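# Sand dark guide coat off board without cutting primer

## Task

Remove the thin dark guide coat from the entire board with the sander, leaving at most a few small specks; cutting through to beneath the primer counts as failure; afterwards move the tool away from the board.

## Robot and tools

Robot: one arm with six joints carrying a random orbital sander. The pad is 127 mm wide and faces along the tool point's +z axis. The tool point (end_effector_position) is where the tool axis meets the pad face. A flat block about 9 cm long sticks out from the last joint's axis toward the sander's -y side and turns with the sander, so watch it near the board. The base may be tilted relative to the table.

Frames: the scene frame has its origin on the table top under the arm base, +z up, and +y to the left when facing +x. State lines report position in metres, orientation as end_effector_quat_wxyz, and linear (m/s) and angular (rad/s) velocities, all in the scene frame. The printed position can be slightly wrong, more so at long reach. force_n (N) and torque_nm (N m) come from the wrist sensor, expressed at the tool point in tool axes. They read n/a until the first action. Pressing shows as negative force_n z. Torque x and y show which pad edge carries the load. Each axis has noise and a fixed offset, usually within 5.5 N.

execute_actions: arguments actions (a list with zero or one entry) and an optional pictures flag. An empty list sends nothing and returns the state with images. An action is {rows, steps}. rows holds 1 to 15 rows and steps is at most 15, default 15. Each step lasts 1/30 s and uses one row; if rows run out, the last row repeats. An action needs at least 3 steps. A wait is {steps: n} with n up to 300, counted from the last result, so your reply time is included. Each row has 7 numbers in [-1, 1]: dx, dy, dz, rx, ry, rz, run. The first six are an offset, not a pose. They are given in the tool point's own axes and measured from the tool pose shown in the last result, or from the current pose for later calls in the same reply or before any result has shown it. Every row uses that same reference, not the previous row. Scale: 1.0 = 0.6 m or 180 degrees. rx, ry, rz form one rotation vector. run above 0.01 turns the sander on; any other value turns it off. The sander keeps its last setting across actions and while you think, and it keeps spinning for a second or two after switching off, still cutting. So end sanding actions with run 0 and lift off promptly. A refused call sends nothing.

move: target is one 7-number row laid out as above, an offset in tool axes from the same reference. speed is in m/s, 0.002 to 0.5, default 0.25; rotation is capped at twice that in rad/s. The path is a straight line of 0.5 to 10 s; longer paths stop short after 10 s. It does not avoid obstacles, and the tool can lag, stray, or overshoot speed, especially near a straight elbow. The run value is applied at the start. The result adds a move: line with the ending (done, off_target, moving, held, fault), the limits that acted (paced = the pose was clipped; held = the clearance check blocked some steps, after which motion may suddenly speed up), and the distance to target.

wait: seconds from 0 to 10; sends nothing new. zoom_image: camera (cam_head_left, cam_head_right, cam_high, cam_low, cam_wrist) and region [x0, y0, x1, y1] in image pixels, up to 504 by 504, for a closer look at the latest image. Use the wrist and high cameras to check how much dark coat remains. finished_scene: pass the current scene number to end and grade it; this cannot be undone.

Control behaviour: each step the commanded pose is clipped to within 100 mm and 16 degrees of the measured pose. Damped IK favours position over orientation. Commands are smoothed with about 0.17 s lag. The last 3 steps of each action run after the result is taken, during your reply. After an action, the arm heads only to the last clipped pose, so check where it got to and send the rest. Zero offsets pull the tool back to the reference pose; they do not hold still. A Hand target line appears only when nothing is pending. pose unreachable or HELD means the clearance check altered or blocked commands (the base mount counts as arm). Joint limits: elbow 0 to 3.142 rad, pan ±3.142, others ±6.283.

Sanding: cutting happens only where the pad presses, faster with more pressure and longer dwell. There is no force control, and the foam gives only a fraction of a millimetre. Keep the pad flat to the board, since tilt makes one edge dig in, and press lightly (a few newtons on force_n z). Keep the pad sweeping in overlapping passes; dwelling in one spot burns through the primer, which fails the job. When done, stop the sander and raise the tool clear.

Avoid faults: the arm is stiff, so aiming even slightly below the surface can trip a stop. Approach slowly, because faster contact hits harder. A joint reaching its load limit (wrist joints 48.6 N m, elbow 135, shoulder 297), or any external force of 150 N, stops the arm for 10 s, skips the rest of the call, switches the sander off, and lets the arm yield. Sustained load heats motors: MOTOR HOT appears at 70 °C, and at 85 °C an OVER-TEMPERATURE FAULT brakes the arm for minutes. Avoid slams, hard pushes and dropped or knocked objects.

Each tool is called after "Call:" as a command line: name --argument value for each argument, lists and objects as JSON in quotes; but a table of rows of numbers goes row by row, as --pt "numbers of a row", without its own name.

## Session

Call:
execute_actions --actions '[]'

Scene clock: 0.00 s of 5400.00 s.
end_effector_position=(+0.6462, -0.0182, +0.5023) force_n=(-6.0, -3.3, +1.4) torque_nm=(-0.47, +1.07, -0.03) end_effector_quat_wxyz=(+0.007, +0.720, +0.693, -0.004) end_effector_velocity=(+0.000, -0.000, -0.000) end_effector_angular_velocity=(+0.001, -0.000, -0.000)
Joint positions: [-0.272 -1.671  1.82  -1.721 -1.572 -1.842]
Joint velocities: [-0.     0.     0.    -0.001  0.001  0.   ]
Hand target: +0.646, -0.018, +0.502; +0.007, +0.720, +0.693, -0.004
camera_calibration (this result's frames):
cam_wrist: T_world_to_cam=[[0.0204254, 0.999345, 0.0298874, -0.0162504], [0.969875, -0.0270634, 0.242094, -0.705106], [0.242744, 0.0240422, -0.969792, 0.442132], [0, 0, 0, 1]] pos_world=[0.576872, -0.0134726, 0.599964]

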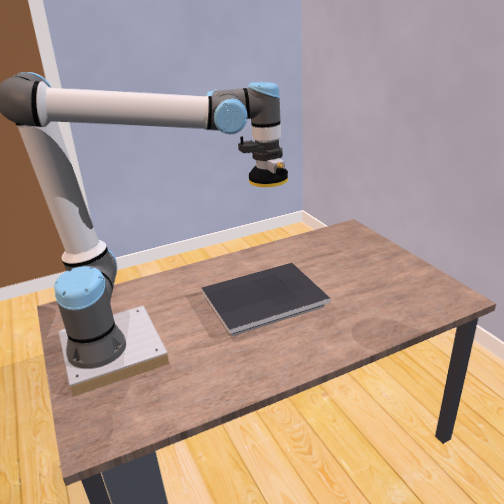

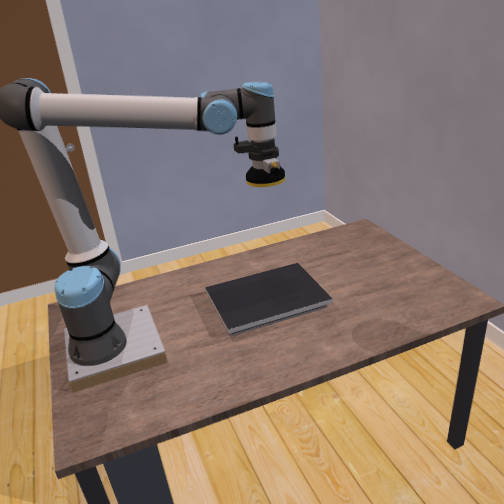

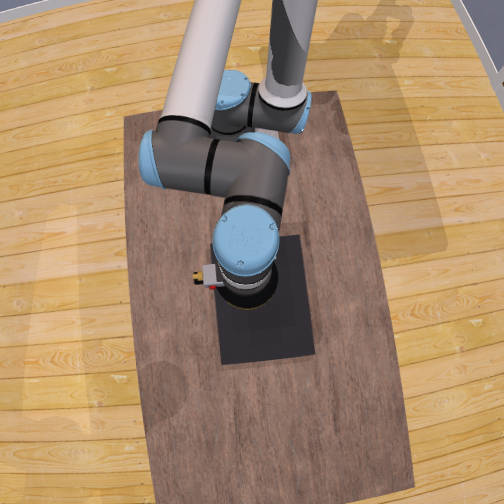

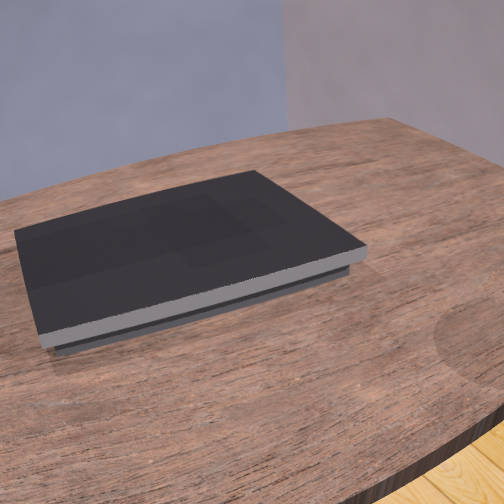

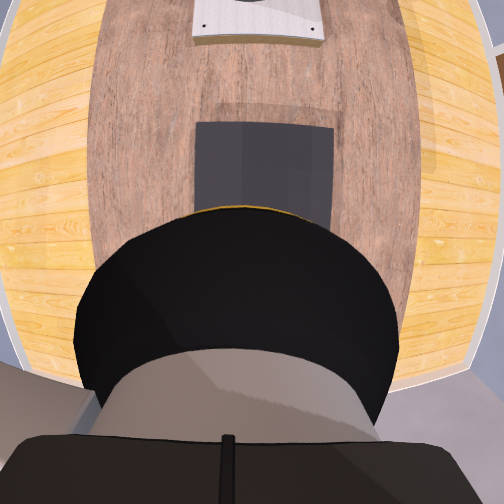

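Call:
zoom_image --camera "cam_high" --region '[180, 220, 340, 390]'

Call:
zoom_image --camera "cam_head_left" --region '[190, 250, 350, 350]'

Call:
zoom_image --camera "cam_low" --region '[0, 150, 400, 420]'

Region (180, 220, 340, 390) of cam_high's 504x504 image, scaled by 2.965, with more detail than that image has; it fills the left 474 columns of this view, and the rest is white.

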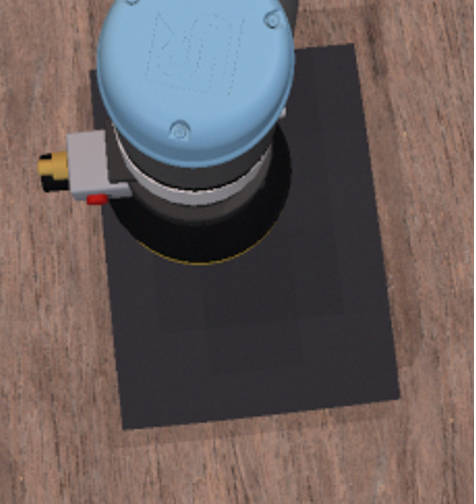

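Region (190, 250, 350, 350) of cam_head_left's 504x504 image, scaled by 3.150, with more detail than that image has; it fills the top 315 rows of this view, and the rest is white.

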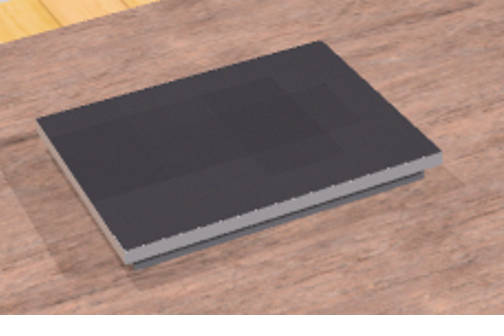

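Region (0, 150, 400, 420) of cam_low's 504x504 image, scaled by 1.260, with more detail than that image has; it fills the top 340 rows of this view, and the rest is white.

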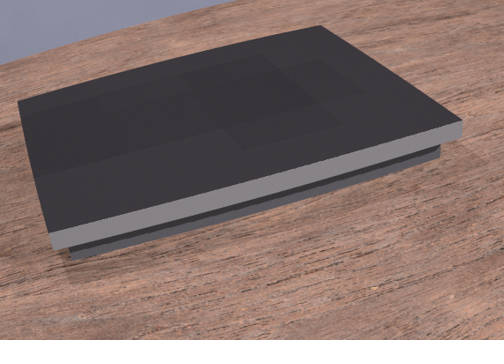

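Call:
move --target '[-0.056, -0.2485, 0.7537, 0.00086, 0.00474, 0, 0]' --speed 0.4

Call:
execute_actions --actions '[{"rows": [[0, 0, 0.0015, 0, 0, 0, 0], [0, 0, 0.003, 0, 0, 0, 0], [0, 0, 0.0042, 0, 0, 0, 0], [0, 0, 0.005, 0, 0, 0, 0]], "steps": 13}]'

Scene clock: 3.47 s of 5400.00 s.
end_effector_position=(+0.4976, -0.0526, +0.0501) force_n=(-3.3, +0.2, -0.5) torque_nm=(+0.07, +0.35, -0.16) end_effector_quat_wxyz=(+0.000, +0.720, +0.694, -0.000) end_effector_velocity=(-0.000, -0.001, -0.002) end_effector_angular_velocity=(-0.002, -0.000, -0.000)
Joint positions: [-0.43  -1.363  2.531 -2.731 -1.56  -1.999]
Joint velocities: [-0.001  0.007  0.001 -0.009 -0.002 -0.   ]
Hand target: +0.498, -0.053, +0.050; +0.000, +0.720, +0.694, +0.000
Off the commanded pose: 0.001 m, 0 deg.
Kept back: nothing.
move: done
camera_calibration (this result's frames):
cam_wrist: T_world_to_cam=[[0.020517, 0.998783, 0.0448463, 0.0338518], [0.970514, -0.0306714, 0.239085, -0.452758], [0.24017, 0.0386186, -0.969962, 0.0425594], [0, 0, 0, 1]] pos_world=[0.428492, -0.0493409, 0.148011]

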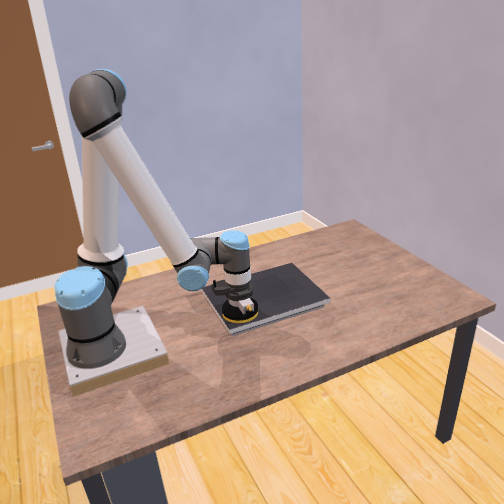

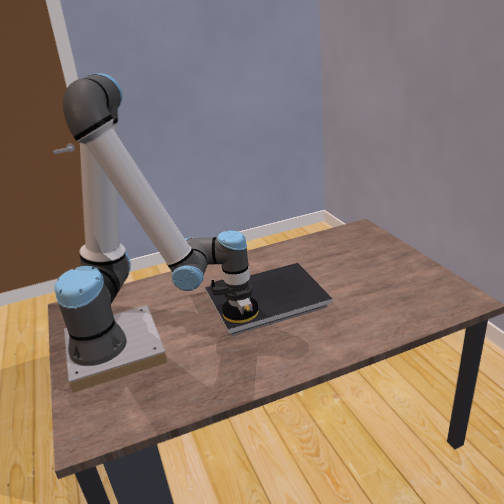

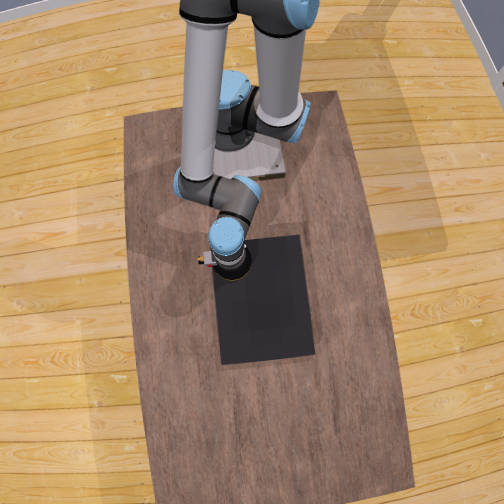

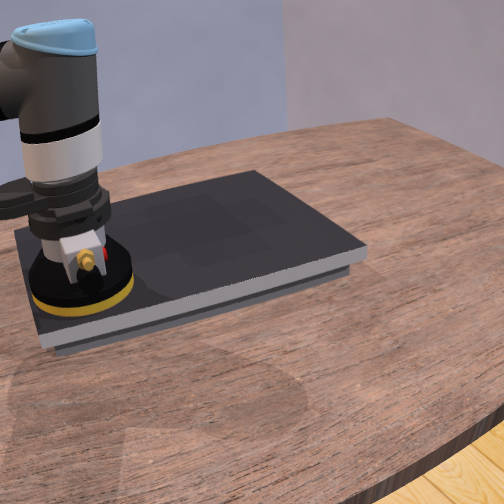

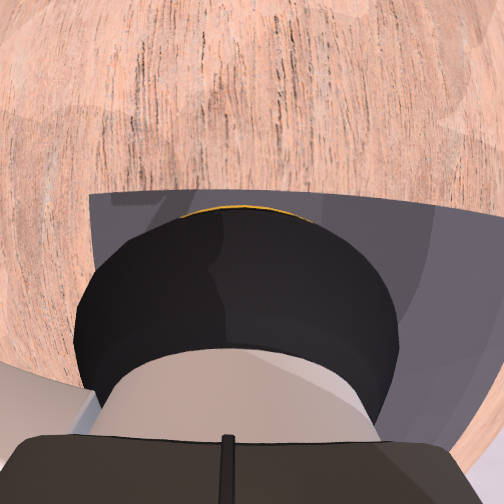

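Scene clock: 3.80 s of 5400.00 s.
end_effector_position=(+0.4976, -0.0526, +0.0475) force_n=(-6.3, -3.8, +0.4) torque_nm=(-0.42, +1.08, +0.03) end_effector_quat_wxyz=(+0.000, +0.720, +0.694, -0.000) end_effector_velocity=(+0.001, -0.000, -0.003) end_effector_angular_velocity=(-0.000, -0.002, -0.000)
Joint positions: [-0.43  -1.356  2.532 -2.739 -1.56  -1.999]
Joint velocities: [-0.     0.008  0.001 -0.012  0.001  0.   ]
Steps of this call (steps 1 to 10: the first 10 steps of this action). Readings (end_effector_position | what the end effector reports):
1: (+0.4976, -0.0526, +0.0500) | force_n=(-1.3, -2.0, +0.7) torque_nm=(-0.32, +0.24, -0.18)
2: (+0.4976, -0.0526, +0.0499) | force_n=(-1.1, +0.0, -0.2) torque_nm=(+0.11, +0.11, +0.04)
4: (+0.4976, -0.0526, +0.0491) | force_n=(-3.4, +1.1, -2.5) torque_nm=(+0.16, +0.64, -0.14)
8: (+0.4976, -0.0526, +0.0478) | force_n=(-5.2, -1.2, +2.8) torque_nm=(-0.16, +0.69, -0.06)
10: the state above

Call:
execute_actions --actions '[{"rows": [[0, 0, 0.0015, 0, 0, 0, 0], [0, 0, 0.0023, 0, 0, 0, 0], [0, 0, 0.003, 0, 0, 0, 0]], "steps": 12}]'

Scene clock: 4.20 s of 5400.00 s.
end_effector_position=(+0.4976, -0.0526, +0.0459) force_n=(-2.5, +3.2, -3.0) torque_nm=(+0.70, +0.29, -0.08) end_effector_quat_wxyz=(+0.000, +0.720, +0.694, -0.000) end_effector_velocity=(+0.000, +0.000, -0.002) end_effector_angular_velocity=(+0.001, -0.001, -0.000)
Joint positions: [-0.43  -1.352  2.533 -2.744 -1.56  -1.999]
Joint velocities: [ 0.     0.005  0.001 -0.007  0.002  0.   ]
Off your previous action's commanded pose: 0.000 m, 0 deg at its last step (step 3 of this call).
Steps of this call (steps 1 to 3: the last 3 steps of your previous action; steps 4 to 12: the first 9 steps of this action). Readings (end_effector_position | what the end effector reports):
4: (+0.4976, -0.0526, +0.0472) | force_n=(-2.4, -4.0, +0.8) torque_nm=(-0.43, +0.44, +0.08)
5: (+0.4976, -0.0526, +0.0471) | force_n=(-1.2, +0.6, -2.9) torque_nm=(+0.40, +0.24, -0.10)
7: (+0.4976, -0.0526, +0.0466) | force_n=(-1.8, +2.6, -0.9) torque_nm=(+0.55, +0.46, -0.22)
11: (+0.4976, -0.0526, +0.0460) | force_n=(+0.2, +0.2, -0.4) torque_nm=(+0.17, -0.05, -0.04)
12: the state above

Call:
execute_actions --actions '[{"rows": [[0, 0, 0.001, 0, 0, 0, 0], [0, 0, 0.0017, 0, 0, 0, 0], [0, 0, 0.0023, 0, 0, 0, 0]], "steps": 12}]'

Scene clock: 4.60 s of 5400.00 s.
end_effector_position=(+0.4976, -0.0526, +0.0447) force_n=(+2.4, +1.0, -6.1) torque_nm=(+0.21, -0.28, +0.13) end_effector_quat_wxyz=(+0.000, +0.720, +0.694, -0.000) end_effector_velocity=(-0.000, -0.000, -0.002) end_effector_angular_velocity=(-0.001, +0.001, -0.000)
Joint positions: [-0.43  -1.349  2.533 -2.747 -1.56  -1.999]
Joint velocities: [-0.     0.004  0.    -0.005 -0.002  0.   ]
Off your previous action's commanded pose: 0.000 m, 0 deg at its last step (step 3 of this call).
Steps of this call (steps 1 to 3: the last 3 steps of your previous action; steps 4 to 12: the first 9 steps of this action). Readings (end_effector_position | what the end effector reports):
4: (+0.4976, -0.0526, +0.0458) | force_n=(-0.6, +1.3, +1.8) torque_nm=(+0.46, +0.21, -0.10)
5: (+0.4976, -0.0526, +0.0457) | force_n=(-0.2, -5.5, +5.8) torque_nm=(-0.56, +0.10, -0.07)
7: (+0.4976, -0.0526, +0.0453) | force_n=(-2.2, -4.4, +0.1) torque_nm=(-0.68, +0.43, -0.04)
11: (+0.4976, -0.0526, +0.0448) | force_n=(+4.3, -0.1, +0.2) torque_nm=(+0.08, -0.44, -0.24)
12: the state above

Call:
execute_actions --actions '[{"rows": [[0, 0, 0.0008, 0, 0, 0, 0], [0, 0, 0.0013, 0, 0, 0, 0], [0, 0, 0.0018, 0, 0, 0, 0]], "steps": 15}]'

Scene clock: 5.10 s of 5400.00 s.
end_effector_position=(+0.4976, -0.0526, +0.0437) force_n=(-1.3, -2.5, -4.0) torque_nm=(-0.11, +0.08, -0.32) end_effector_quat_wxyz=(+0.000, +0.720, +0.694, -0.000) end_effector_velocity=(-0.001, -0.000, -0.001) end_effector_angular_velocity=(-0.001, +0.003, +0.000)
Joint positions: [-0.43  -1.346  2.534 -2.75  -1.56  -1.999]
Joint velocities: [ 0.     0.002  0.     0.    -0.002 -0.   ]
Off your previous action's commanded pose: 0.000 m, 0 deg at its last step (step 3 of this call).
Steps of this call (steps 1 to 3: the last 3 steps of your previous action; steps 4 to 15: the first 12 steps of this action). Readings (end_effector_position | what the end effector reports):
4: (+0.4976, -0.0526, +0.0446) | force_n=(-1.0, -0.4, -3.0) torque_nm=(+0.13, +0.23, -0.21)
5: (+0.4976, -0.0526, +0.0445) | force_n=(-1.3, +0.3, -2.5) torque_nm=(+0.28, +0.30, -0.18)
7: (+0.4976, -0.0526, +0.0443) | force_n=(-2.1, -3.0, -0.4) torque_nm=(-0.43, +0.36, -0.01)
11: (+0.4976, -0.0526, +0.0439) | force_n=(-4.9, -1.7, +1.5) torque_nm=(-0.14, +0.87, -0.20)
15: the state above

Call:
execute_actions --actions '[{"rows": [[0, 0, 0.0006, 0, 0, 0, 0], [0, 0, 0.001, 0, 0, 0, 0], [0, 0, 0.0014, 0, 0, 0, 0]], "steps": 15}]'

Scene clock: 5.60 s of 5400.00 s.
end_effector_position=(+0.4976, -0.0527, +0.0430) force_n=(-2.4, -7.3, -37.3) torque_nm=(+0.32, +0.82, -0.16) end_effector_quat_wxyz=(+0.000, +0.720, +0.694, -0.000) end_effector_velocity=(+0.000, +0.000, -0.000) end_effector_angular_velocity=(+0.000, -0.000, +0.000)
Joint positions: [-0.43  -1.344  2.534 -2.753 -1.56  -1.999]
Joint velocities: [ 0.     0.001  0.    -0.002  0.    -0.   ]
Off your previous action's commanded pose: 0.000 m, 0 deg at its last step (step 3 of this call).
Steps of this call (steps 1 to 3: the last 3 steps of your previous action; steps 4 to 15: the first 12 steps of this action). Readings (end_effector_position | what the end effector reports):
4: (+0.4976, -0.0526, +0.0437) | force_n=(-1.3, +0.4, -12.1) torque_nm=(+0.60, +0.30, +0.05)
5: (+0.4976, -0.0526, +0.0436) | force_n=(-1.6, -0.4, -8.3) torque_nm=(+0.40, +0.39, -0.03)
7: (+0.4976, -0.0527, +0.0434) | force_n=(-3.0, -5.8, -20.4) torque_nm=(-0.01, +0.49, -0.11)
11: (+0.4976, -0.0527, +0.0431) | force_n=(+3.3, -7.8, -38.1) torque_nm=(+0.17, -0.07, -0.19)
15: the state above

Call:
move --target '[-0.035, -0.15, 0.00097, -0.0001, 0.0002, 0, 1]' --speed 0.12

Call:
move --target '[0, 0.725, -0.00065, 0, 0, 0, 1]' --speed 0.047

Call:
move --target '[0.1767, 0.005, -0.004, 0, 0, 0, 1]' --speed 0.2

Scene clock: 7.17 s of 5400.00 s.
end_effector_position=(+0.4071, -0.0702, +0.0422) force_n=(+3.4, -1.5, -26.0) torque_nm=(-0.31, -0.24, -0.12) end_effector_quat_wxyz=(+0.000, +0.720, +0.693, +0.000) end_effector_velocity=(-0.002, -0.001, +0.001) end_effector_angular_velocity=(-0.001, -0.001, +0.000)
Joint positions: [-0.576 -1.448  2.697 -2.81  -1.561 -2.145]
Joint velocities: [-0.006 -0.005  0.004 -0.001 -0.    -0.006]
Hand target: +0.407, -0.070, +0.042; +0.000, +0.720, +0.694, +0.000
Off your previous action's commanded pose: 0.000 m, 0 deg at its last step (step 3 of this call).
Off the commanded pose: 0.000 m, 0 deg.
Kept back: nothing.
move: done
camera_calibration (this result's frames):
cam_wrist: T_world_to_cam=[[0.0205523, 0.998757, 0.0454187, 0.0536178], [0.970505, -0.0308441, 0.239102, -0.363607], [0.240205, 0.039165, -0.969932, 0.0572943], [0, 0, 0, 1]] pos_world=[0.338018, -0.0670102, 0.140075]

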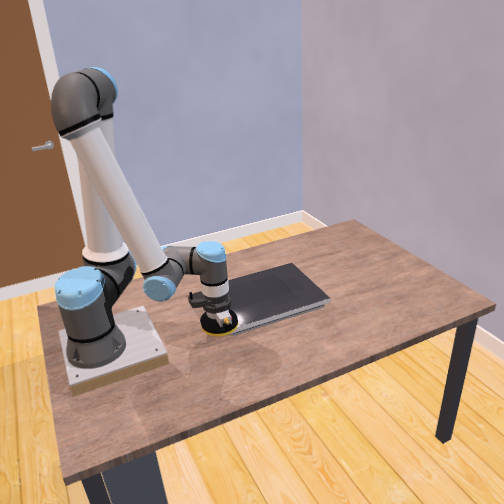

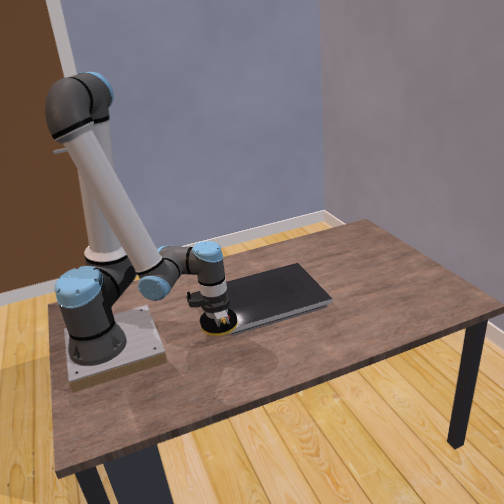

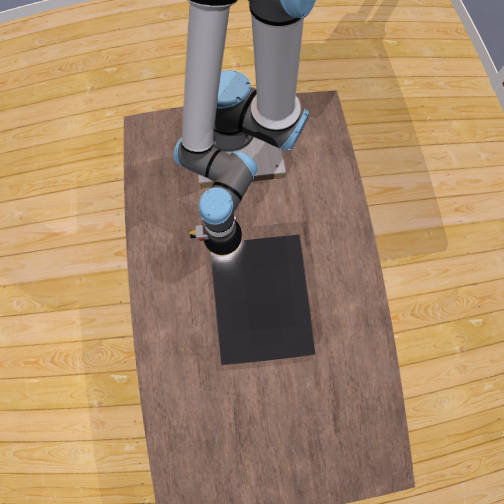

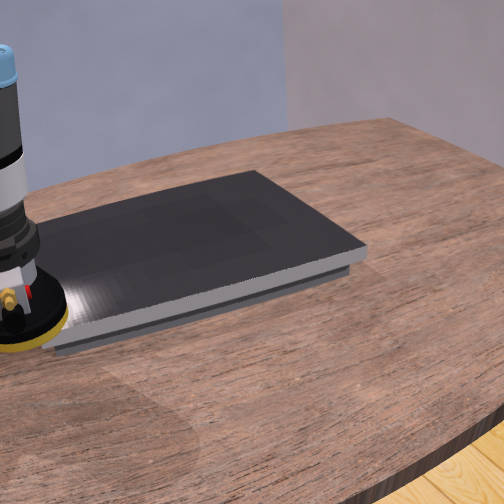

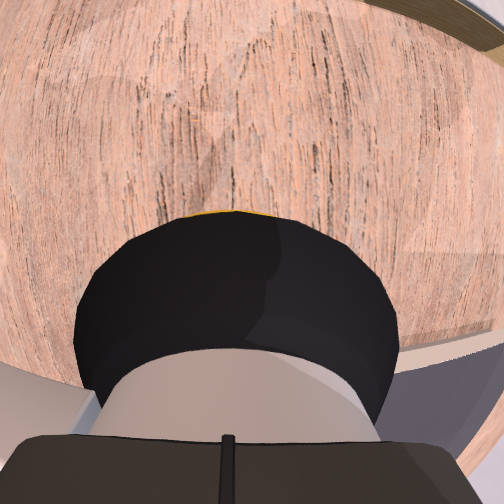

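Scene clock: 17.07 s of 5400.00 s.
end_effector_position=(+0.8414, -0.0864, +0.0434) force_n=(-4.2, +1.9, -15.5) torque_nm=(+0.55, +0.47, -0.07) end_effector_quat_wxyz=(+0.000, +0.720, +0.694, +0.000) end_effector_velocity=(+0.003, -0.000, +0.000) end_effector_angular_velocity=(+0.001, -0.003, -0.000)
Joint positions: [-0.277 -0.973  1.854 -2.447 -1.558 -1.846]
Joint velocities: [ 0.001  0.003 -0.005  0.     0.002  0.001]
Hand target: +0.842, -0.086, +0.043; +0.000, +0.720, +0.694, +0.000
Off the commanded pose: 0.001 m, 0 deg.
Kept back: nothing.
move: done
camera_calibration (this result's frames):
cam_wrist: T_world_to_cam=[[0.0204842, 0.998755, 0.0454826, 0.0608545], [0.970333, -0.0308216, 0.2398, -0.785758], [0.240904, 0.0392212, -0.969756, -0.0458418], [0, 0, 0, 1]] pos_world=[0.772244, -0.0831991, 0.141202]

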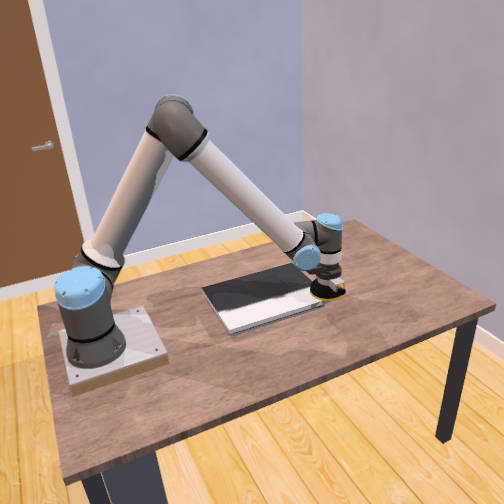

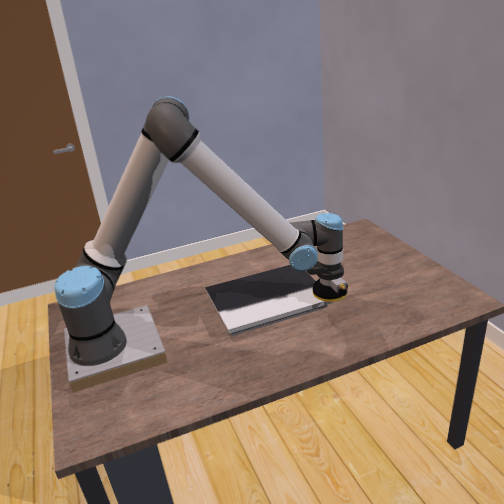

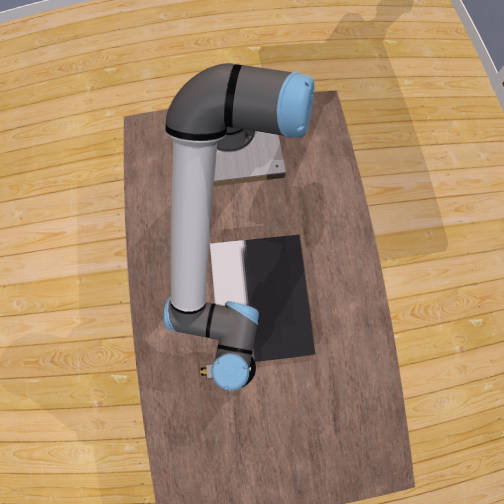

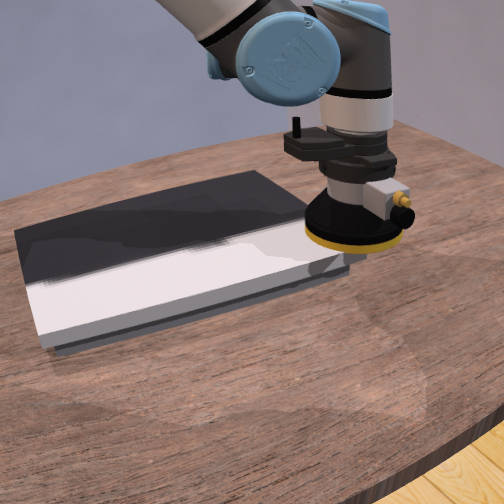

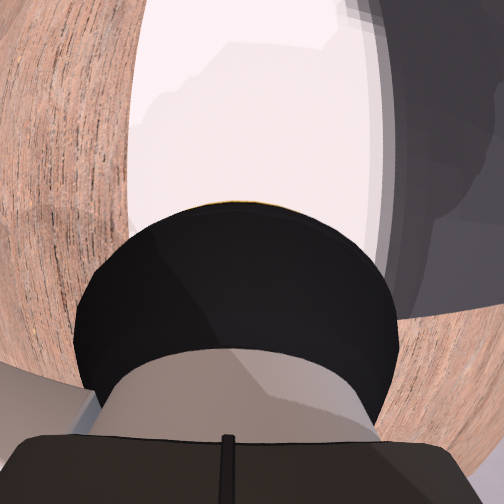

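Scene clock: 18.43 s of 5400.00 s.
end_effector_position=(+0.8486, +0.0192, +0.0460) force_n=(-3.6, -3.3, -5.2) torque_nm=(-0.55, +0.61, -0.12) end_effector_quat_wxyz=(+0.000, +0.720, +0.694, +0.001) end_effector_velocity=(+0.000, +0.002, -0.000) end_effector_angular_velocity=(-0.001, +0.001, +0.000)
Joint positions: [-0.151 -0.975  1.848 -2.44  -1.557 -1.721]
Joint velocities: [ 0.003  0.    -0.001  0.001 -0.001  0.003]
Hand target: +0.849, +0.019, +0.046; +0.000, +0.720, +0.694, +0.001
Off the commanded pose: 0.000 m, 0 deg.
Kept back: nothing.
move: done
camera_calibration (this result's frames):
cam_wrist: T_world_to_cam=[[0.020461, 0.998749, 0.0456187, -0.0448331], [0.970275, -0.0308413, 0.240033, -0.790102], [0.24114, 0.0393513, -0.969692, -0.0493978], [0, 0, 0, 1]] pos_world=[0.779445, 0.0223531, 0.143795]

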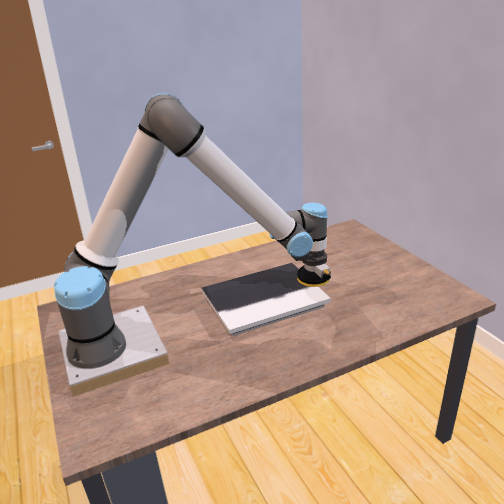

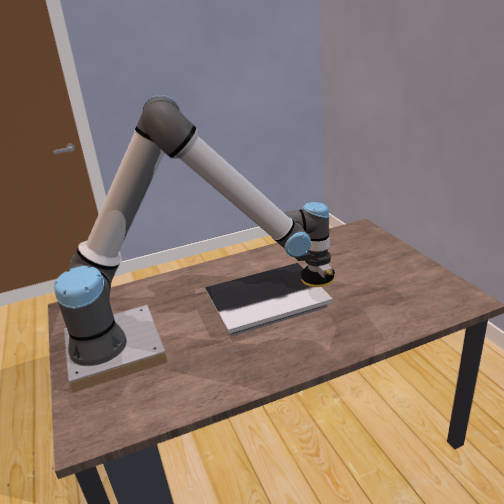

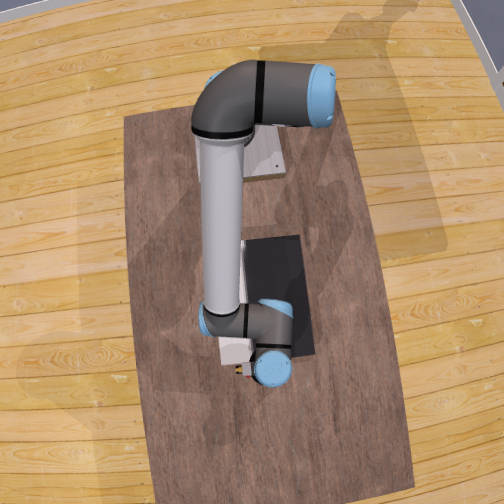

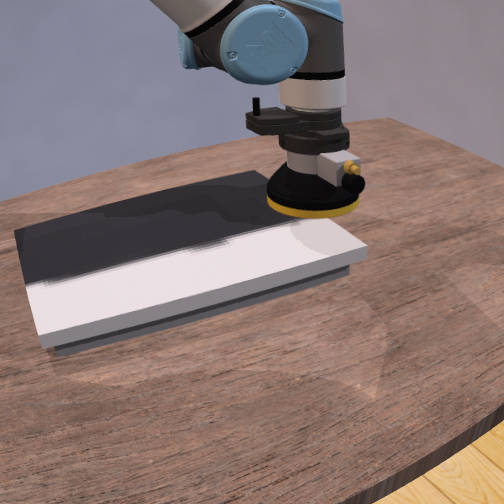

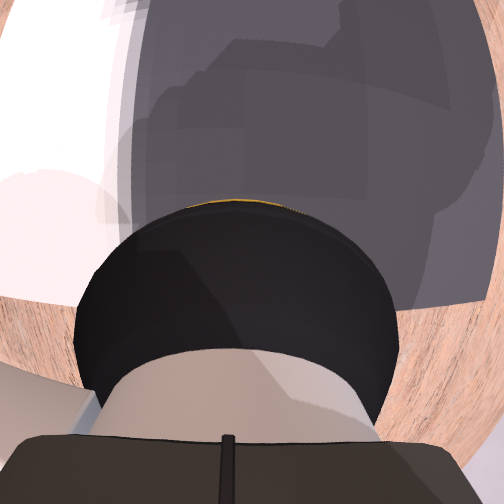

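Call:
execute_actions --actions '[]'

Scene clock: 18.73 s of 5400.00 s.
end_effector_position=(+0.8486, +0.0194, +0.0460) force_n=(-3.4, +1.6, +2.2) torque_nm=(+0.20, +0.45, +0.01) end_effector_quat_wxyz=(+0.000, +0.720, +0.694, +0.001) end_effector_velocity=(+0.000, -0.000, +0.000) end_effector_angular_velocity=(-0.002, -0.000, -0.000)
Joint positions: [-0.151 -0.975  1.848 -2.44  -1.557 -1.72 ]
Joint velocities: [-0.     0.    -0.    -0.    -0.002  0.   ]
Hand target: +0.849, +0.019, +0.046; +0.000, +0.720, +0.694, +0.001
Off the commanded pose: 0.000 m, 0 deg.
Kept back: nothing.
Steps of this call (steps 1 to 9: nothing new was sent). Readings (end_effector_position | what the end effector reports):
1: (+0.8486, +0.0192, +0.0460) | force_n=(-0.9, -1.2, +4.1) torque_nm=(-0.07, +0.28, -0.03)
2: (+0.8486, +0.0193, +0.0460) | force_n=(-0.6, -0.7, -0.8) torque_nm=(-0.06, +0.16, -0.22)
4: (+0.8486, +0.0194, +0.0460) | force_n=(+1.4, -0.4, +2.6) torque_nm=(-0.18, -0.41, +0.01)
8: (+0.8486, +0.0194, +0.0460) | force_n=(+3.8, -4.4, -2.0) torque_nm=(-0.55, -0.53, -0.25)
9: the state above
camera_calibration (this result's frames):
cam_wrist: T_world_to_cam=[[0.0204763, 0.998753, 0.0455371, -0.0451006], [0.970282, -0.0308354, 0.240004, -0.790125], [0.241109, 0.0392694, -0.969703, -0.0493842], [0, 0, 0, 1]] pos_world=[0.779474, 0.0226198, 0.143799]

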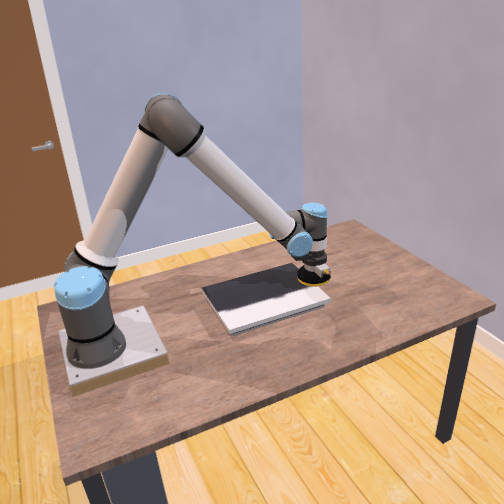

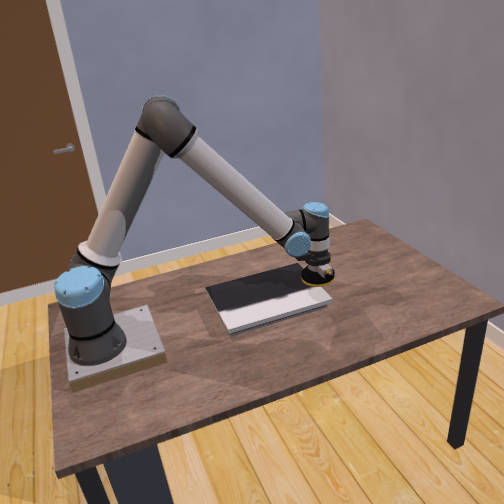

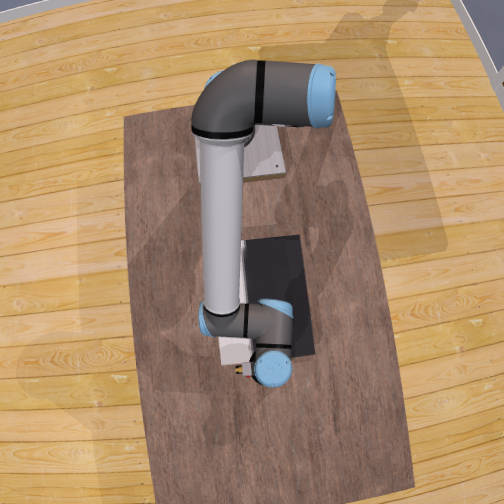

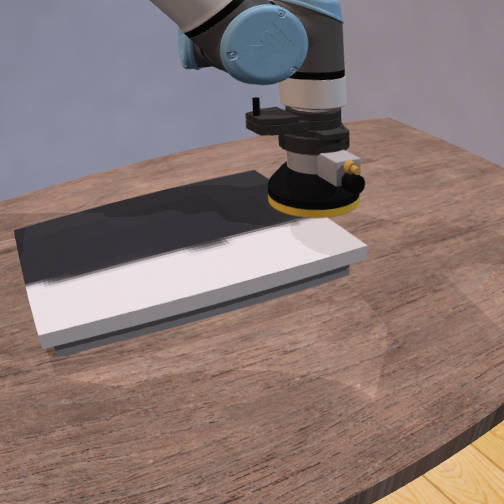

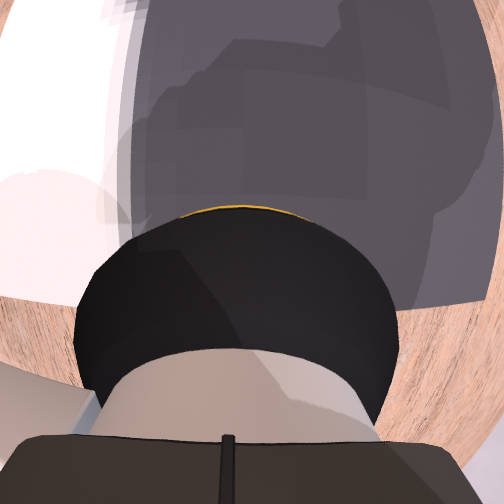

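Call:
move --target '[0, 0, 0.0047, 0.00015, -0.0001, 0, 1]' --speed 0.012

Call:
move --target '[0, -0.725, 0.0004, 0, 0, 0, 1]' --speed 0.047

Call:
move --target '[0.175, 0, -0.004, 0, 0, 0, 1]' --speed 0.15

Scene clock: 19.67 s of 5400.00 s.
end_effector_position=(+0.8488, +0.0194, +0.0435) force_n=(-2.0, -0.9, -22.9) torque_nm=(+0.91, +0.35, +0.04) end_effector_quat_wxyz=(+0.001, +0.720, +0.694, +0.000) end_effector_velocity=(-0.001, +0.000, -0.002) end_effector_angular_velocity=(-0.000, +0.003, -0.000)
Joint positions: [-0.151 -0.971  1.848 -2.443 -1.558 -1.72 ]
Joint velocities: [ 0.     0.002  0.001 -0.    -0.001  0.   ]
Hand target: +0.849, +0.019, +0.043; +0.000, +0.720, +0.694, +0.000
Off the commanded pose: 0.000 m, 0 deg.
Kept back: nothing.
move: done
camera_calibration (this result's frames):
cam_wrist: T_world_to_cam=[[0.0204758, 0.99877, 0.0451514, -0.0449361], [0.970304, -0.0307387, 0.23993, -0.789747], [0.241022, 0.0388978, -0.96974, -0.0517602], [0, 0, 0, 1]] pos_world=[0.77969, 0.0226183, 0.141319]

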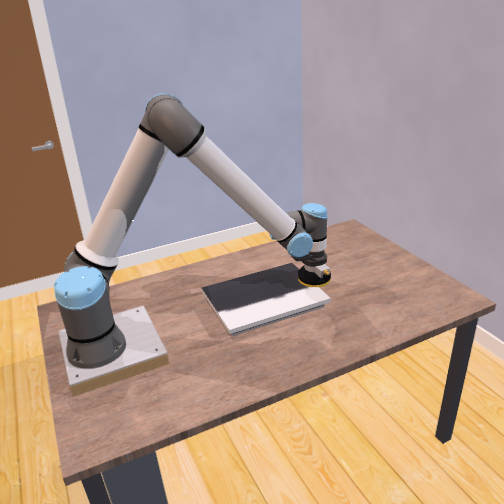

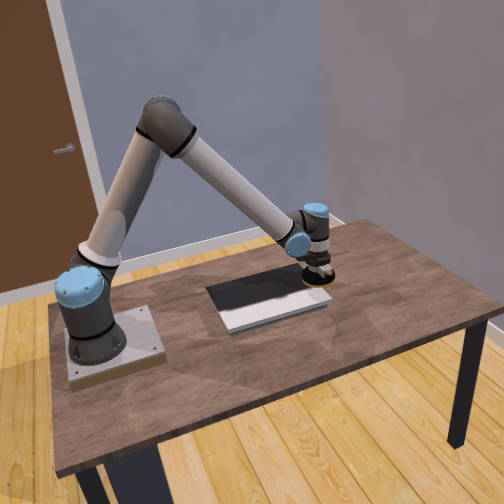

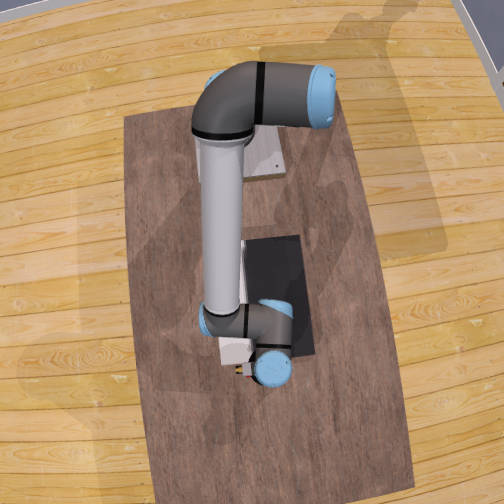

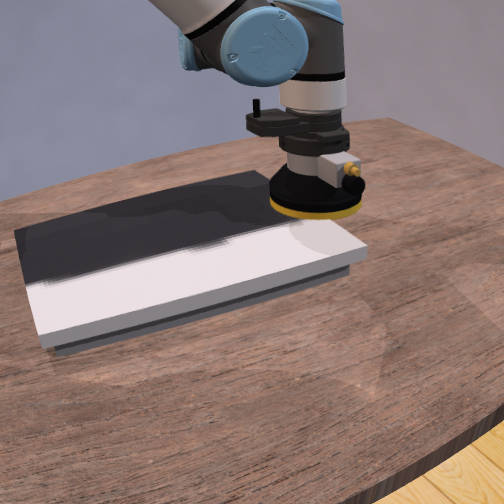

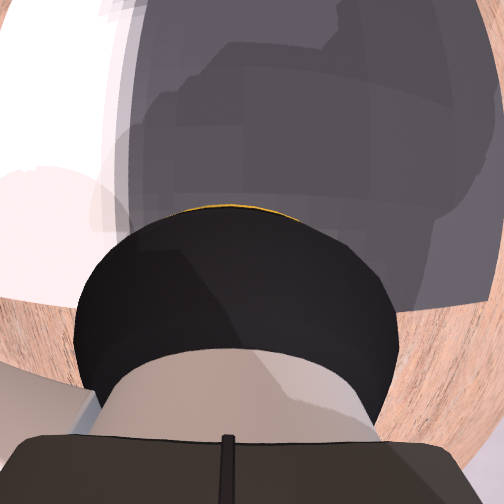

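Scene clock: 29.57 s of 5400.00 s.
end_effector_position=(+0.4142, +0.0355, +0.0424) force_n=(+3.7, +5.7, -21.3) torque_nm=(-0.34, -0.72, +0.02) end_effector_quat_wxyz=(+0.000, +0.720, +0.693, +0.000) end_effector_velocity=(-0.002, -0.000, +0.000) end_effector_angular_velocity=(-0.002, -0.001, -0.000)
Joint positions: [-0.317 -1.45   2.693 -2.807 -1.559 -1.887]
Joint velocities: [-0.002 -0.004  0.005 -0.002 -0.001 -0.002]
Hand target: +0.414, +0.036, +0.042; +0.000, +0.720, +0.694, +0.000
Off the commanded pose: 0.001 m, 0 deg.
Kept back: nothing.
move: done
camera_calibration (this result's frames):
cam_wrist: T_world_to_cam=[[0.0205182, 0.998773, 0.0450767, -0.0521318], [0.970454, -0.0307374, 0.239319, -0.367317], [0.240411, 0.0388344, -0.969894, 0.0515461], [0, 0, 0, 1]] pos_world=[0.345142, 0.0387757, 0.14025]

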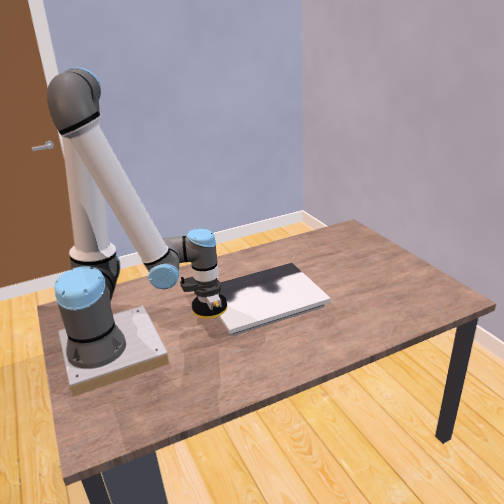

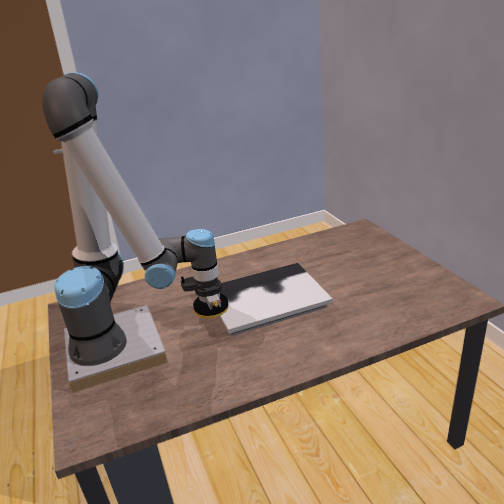

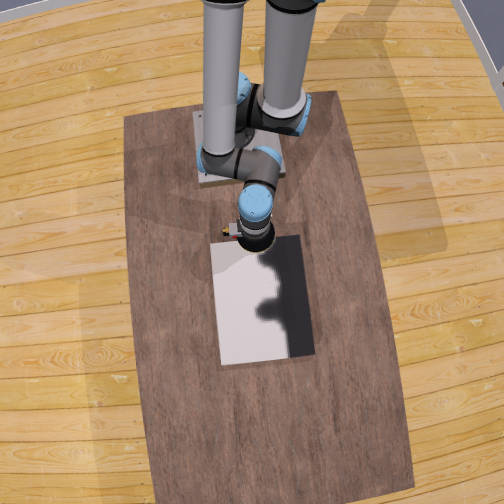

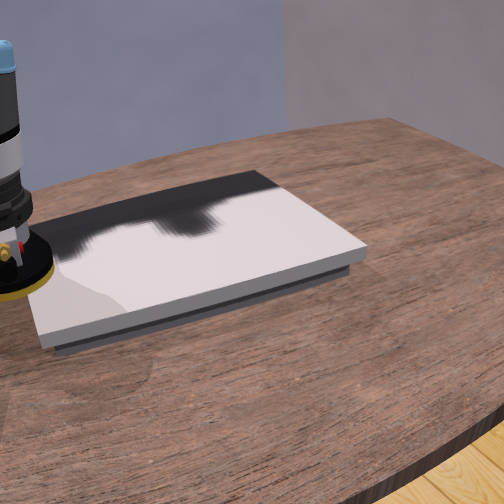

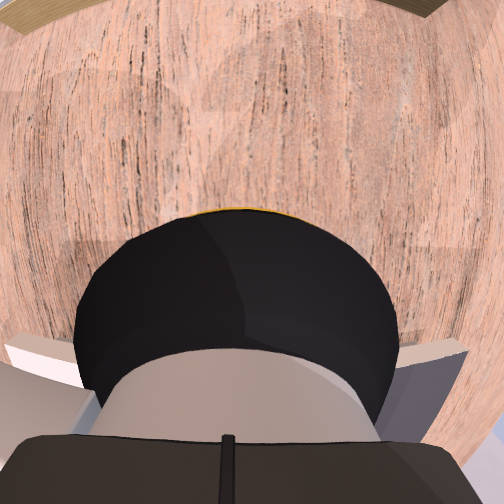

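Scene clock: 31.07 s of 5400.00 s.
end_effector_position=(+0.4180, +0.1403, +0.0450) force_n=(-4.0, +2.1, -2.4) torque_nm=(+0.67, +0.70, -0.15) end_effector_quat_wxyz=(+0.001, +0.720, +0.694, +0.000) end_effector_velocity=(+0.000, +0.002, +0.000) end_effector_angular_velocity=(-0.003, +0.000, -0.000)
Joint positions: [-0.054 -1.43   2.646 -2.784 -1.557 -1.623]
Joint velocities: [ 0.006  0.001 -0.002  0.001 -0.003  0.007]
Hand target: +0.418, +0.141, +0.045; +0.001, +0.720, +0.694, +0.000
Off the commanded pose: 0.000 m, 0 deg.
Kept back: nothing.
move: done
camera_calibration (this result's frames):
cam_wrist: T_world_to_cam=[[0.0204227, 0.998765, 0.0452853, -0.156885], [0.970318, -0.0307173, 0.239875, -0.368341], [0.24097, 0.0390422, -0.969747, 0.0488351], [0, 0, 0, 1]] pos_world=[0.348844, 0.14347, 0.142818]

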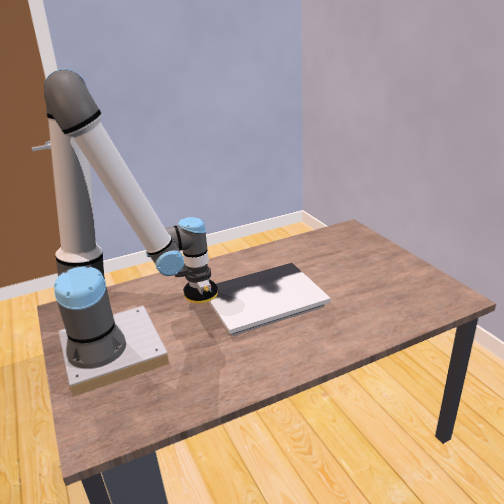

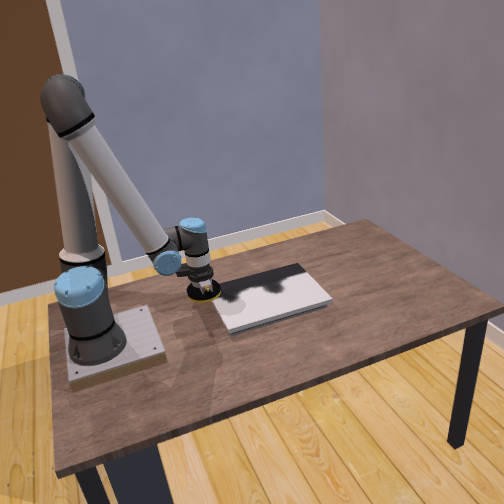

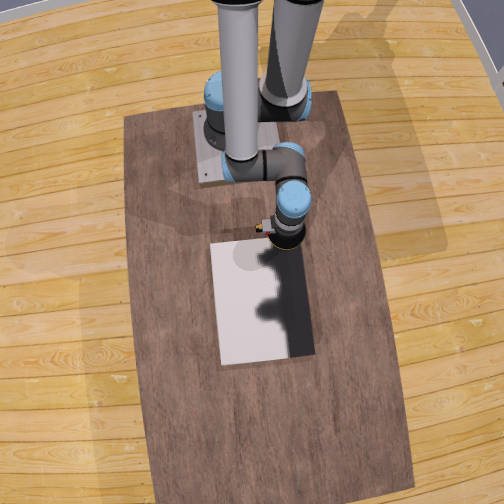

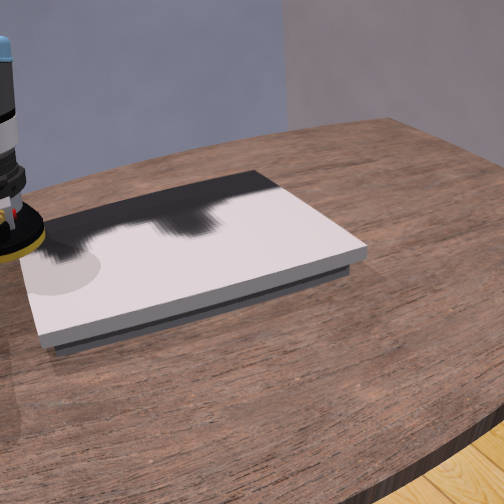

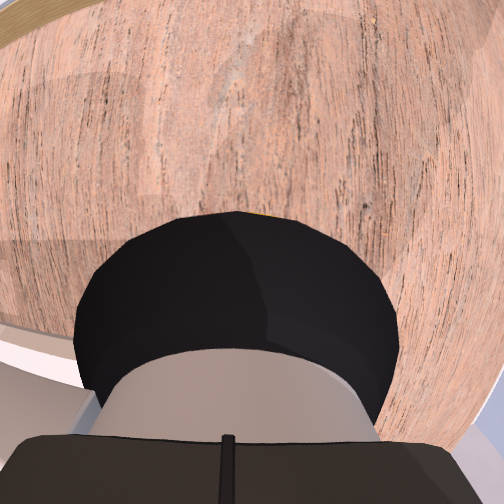

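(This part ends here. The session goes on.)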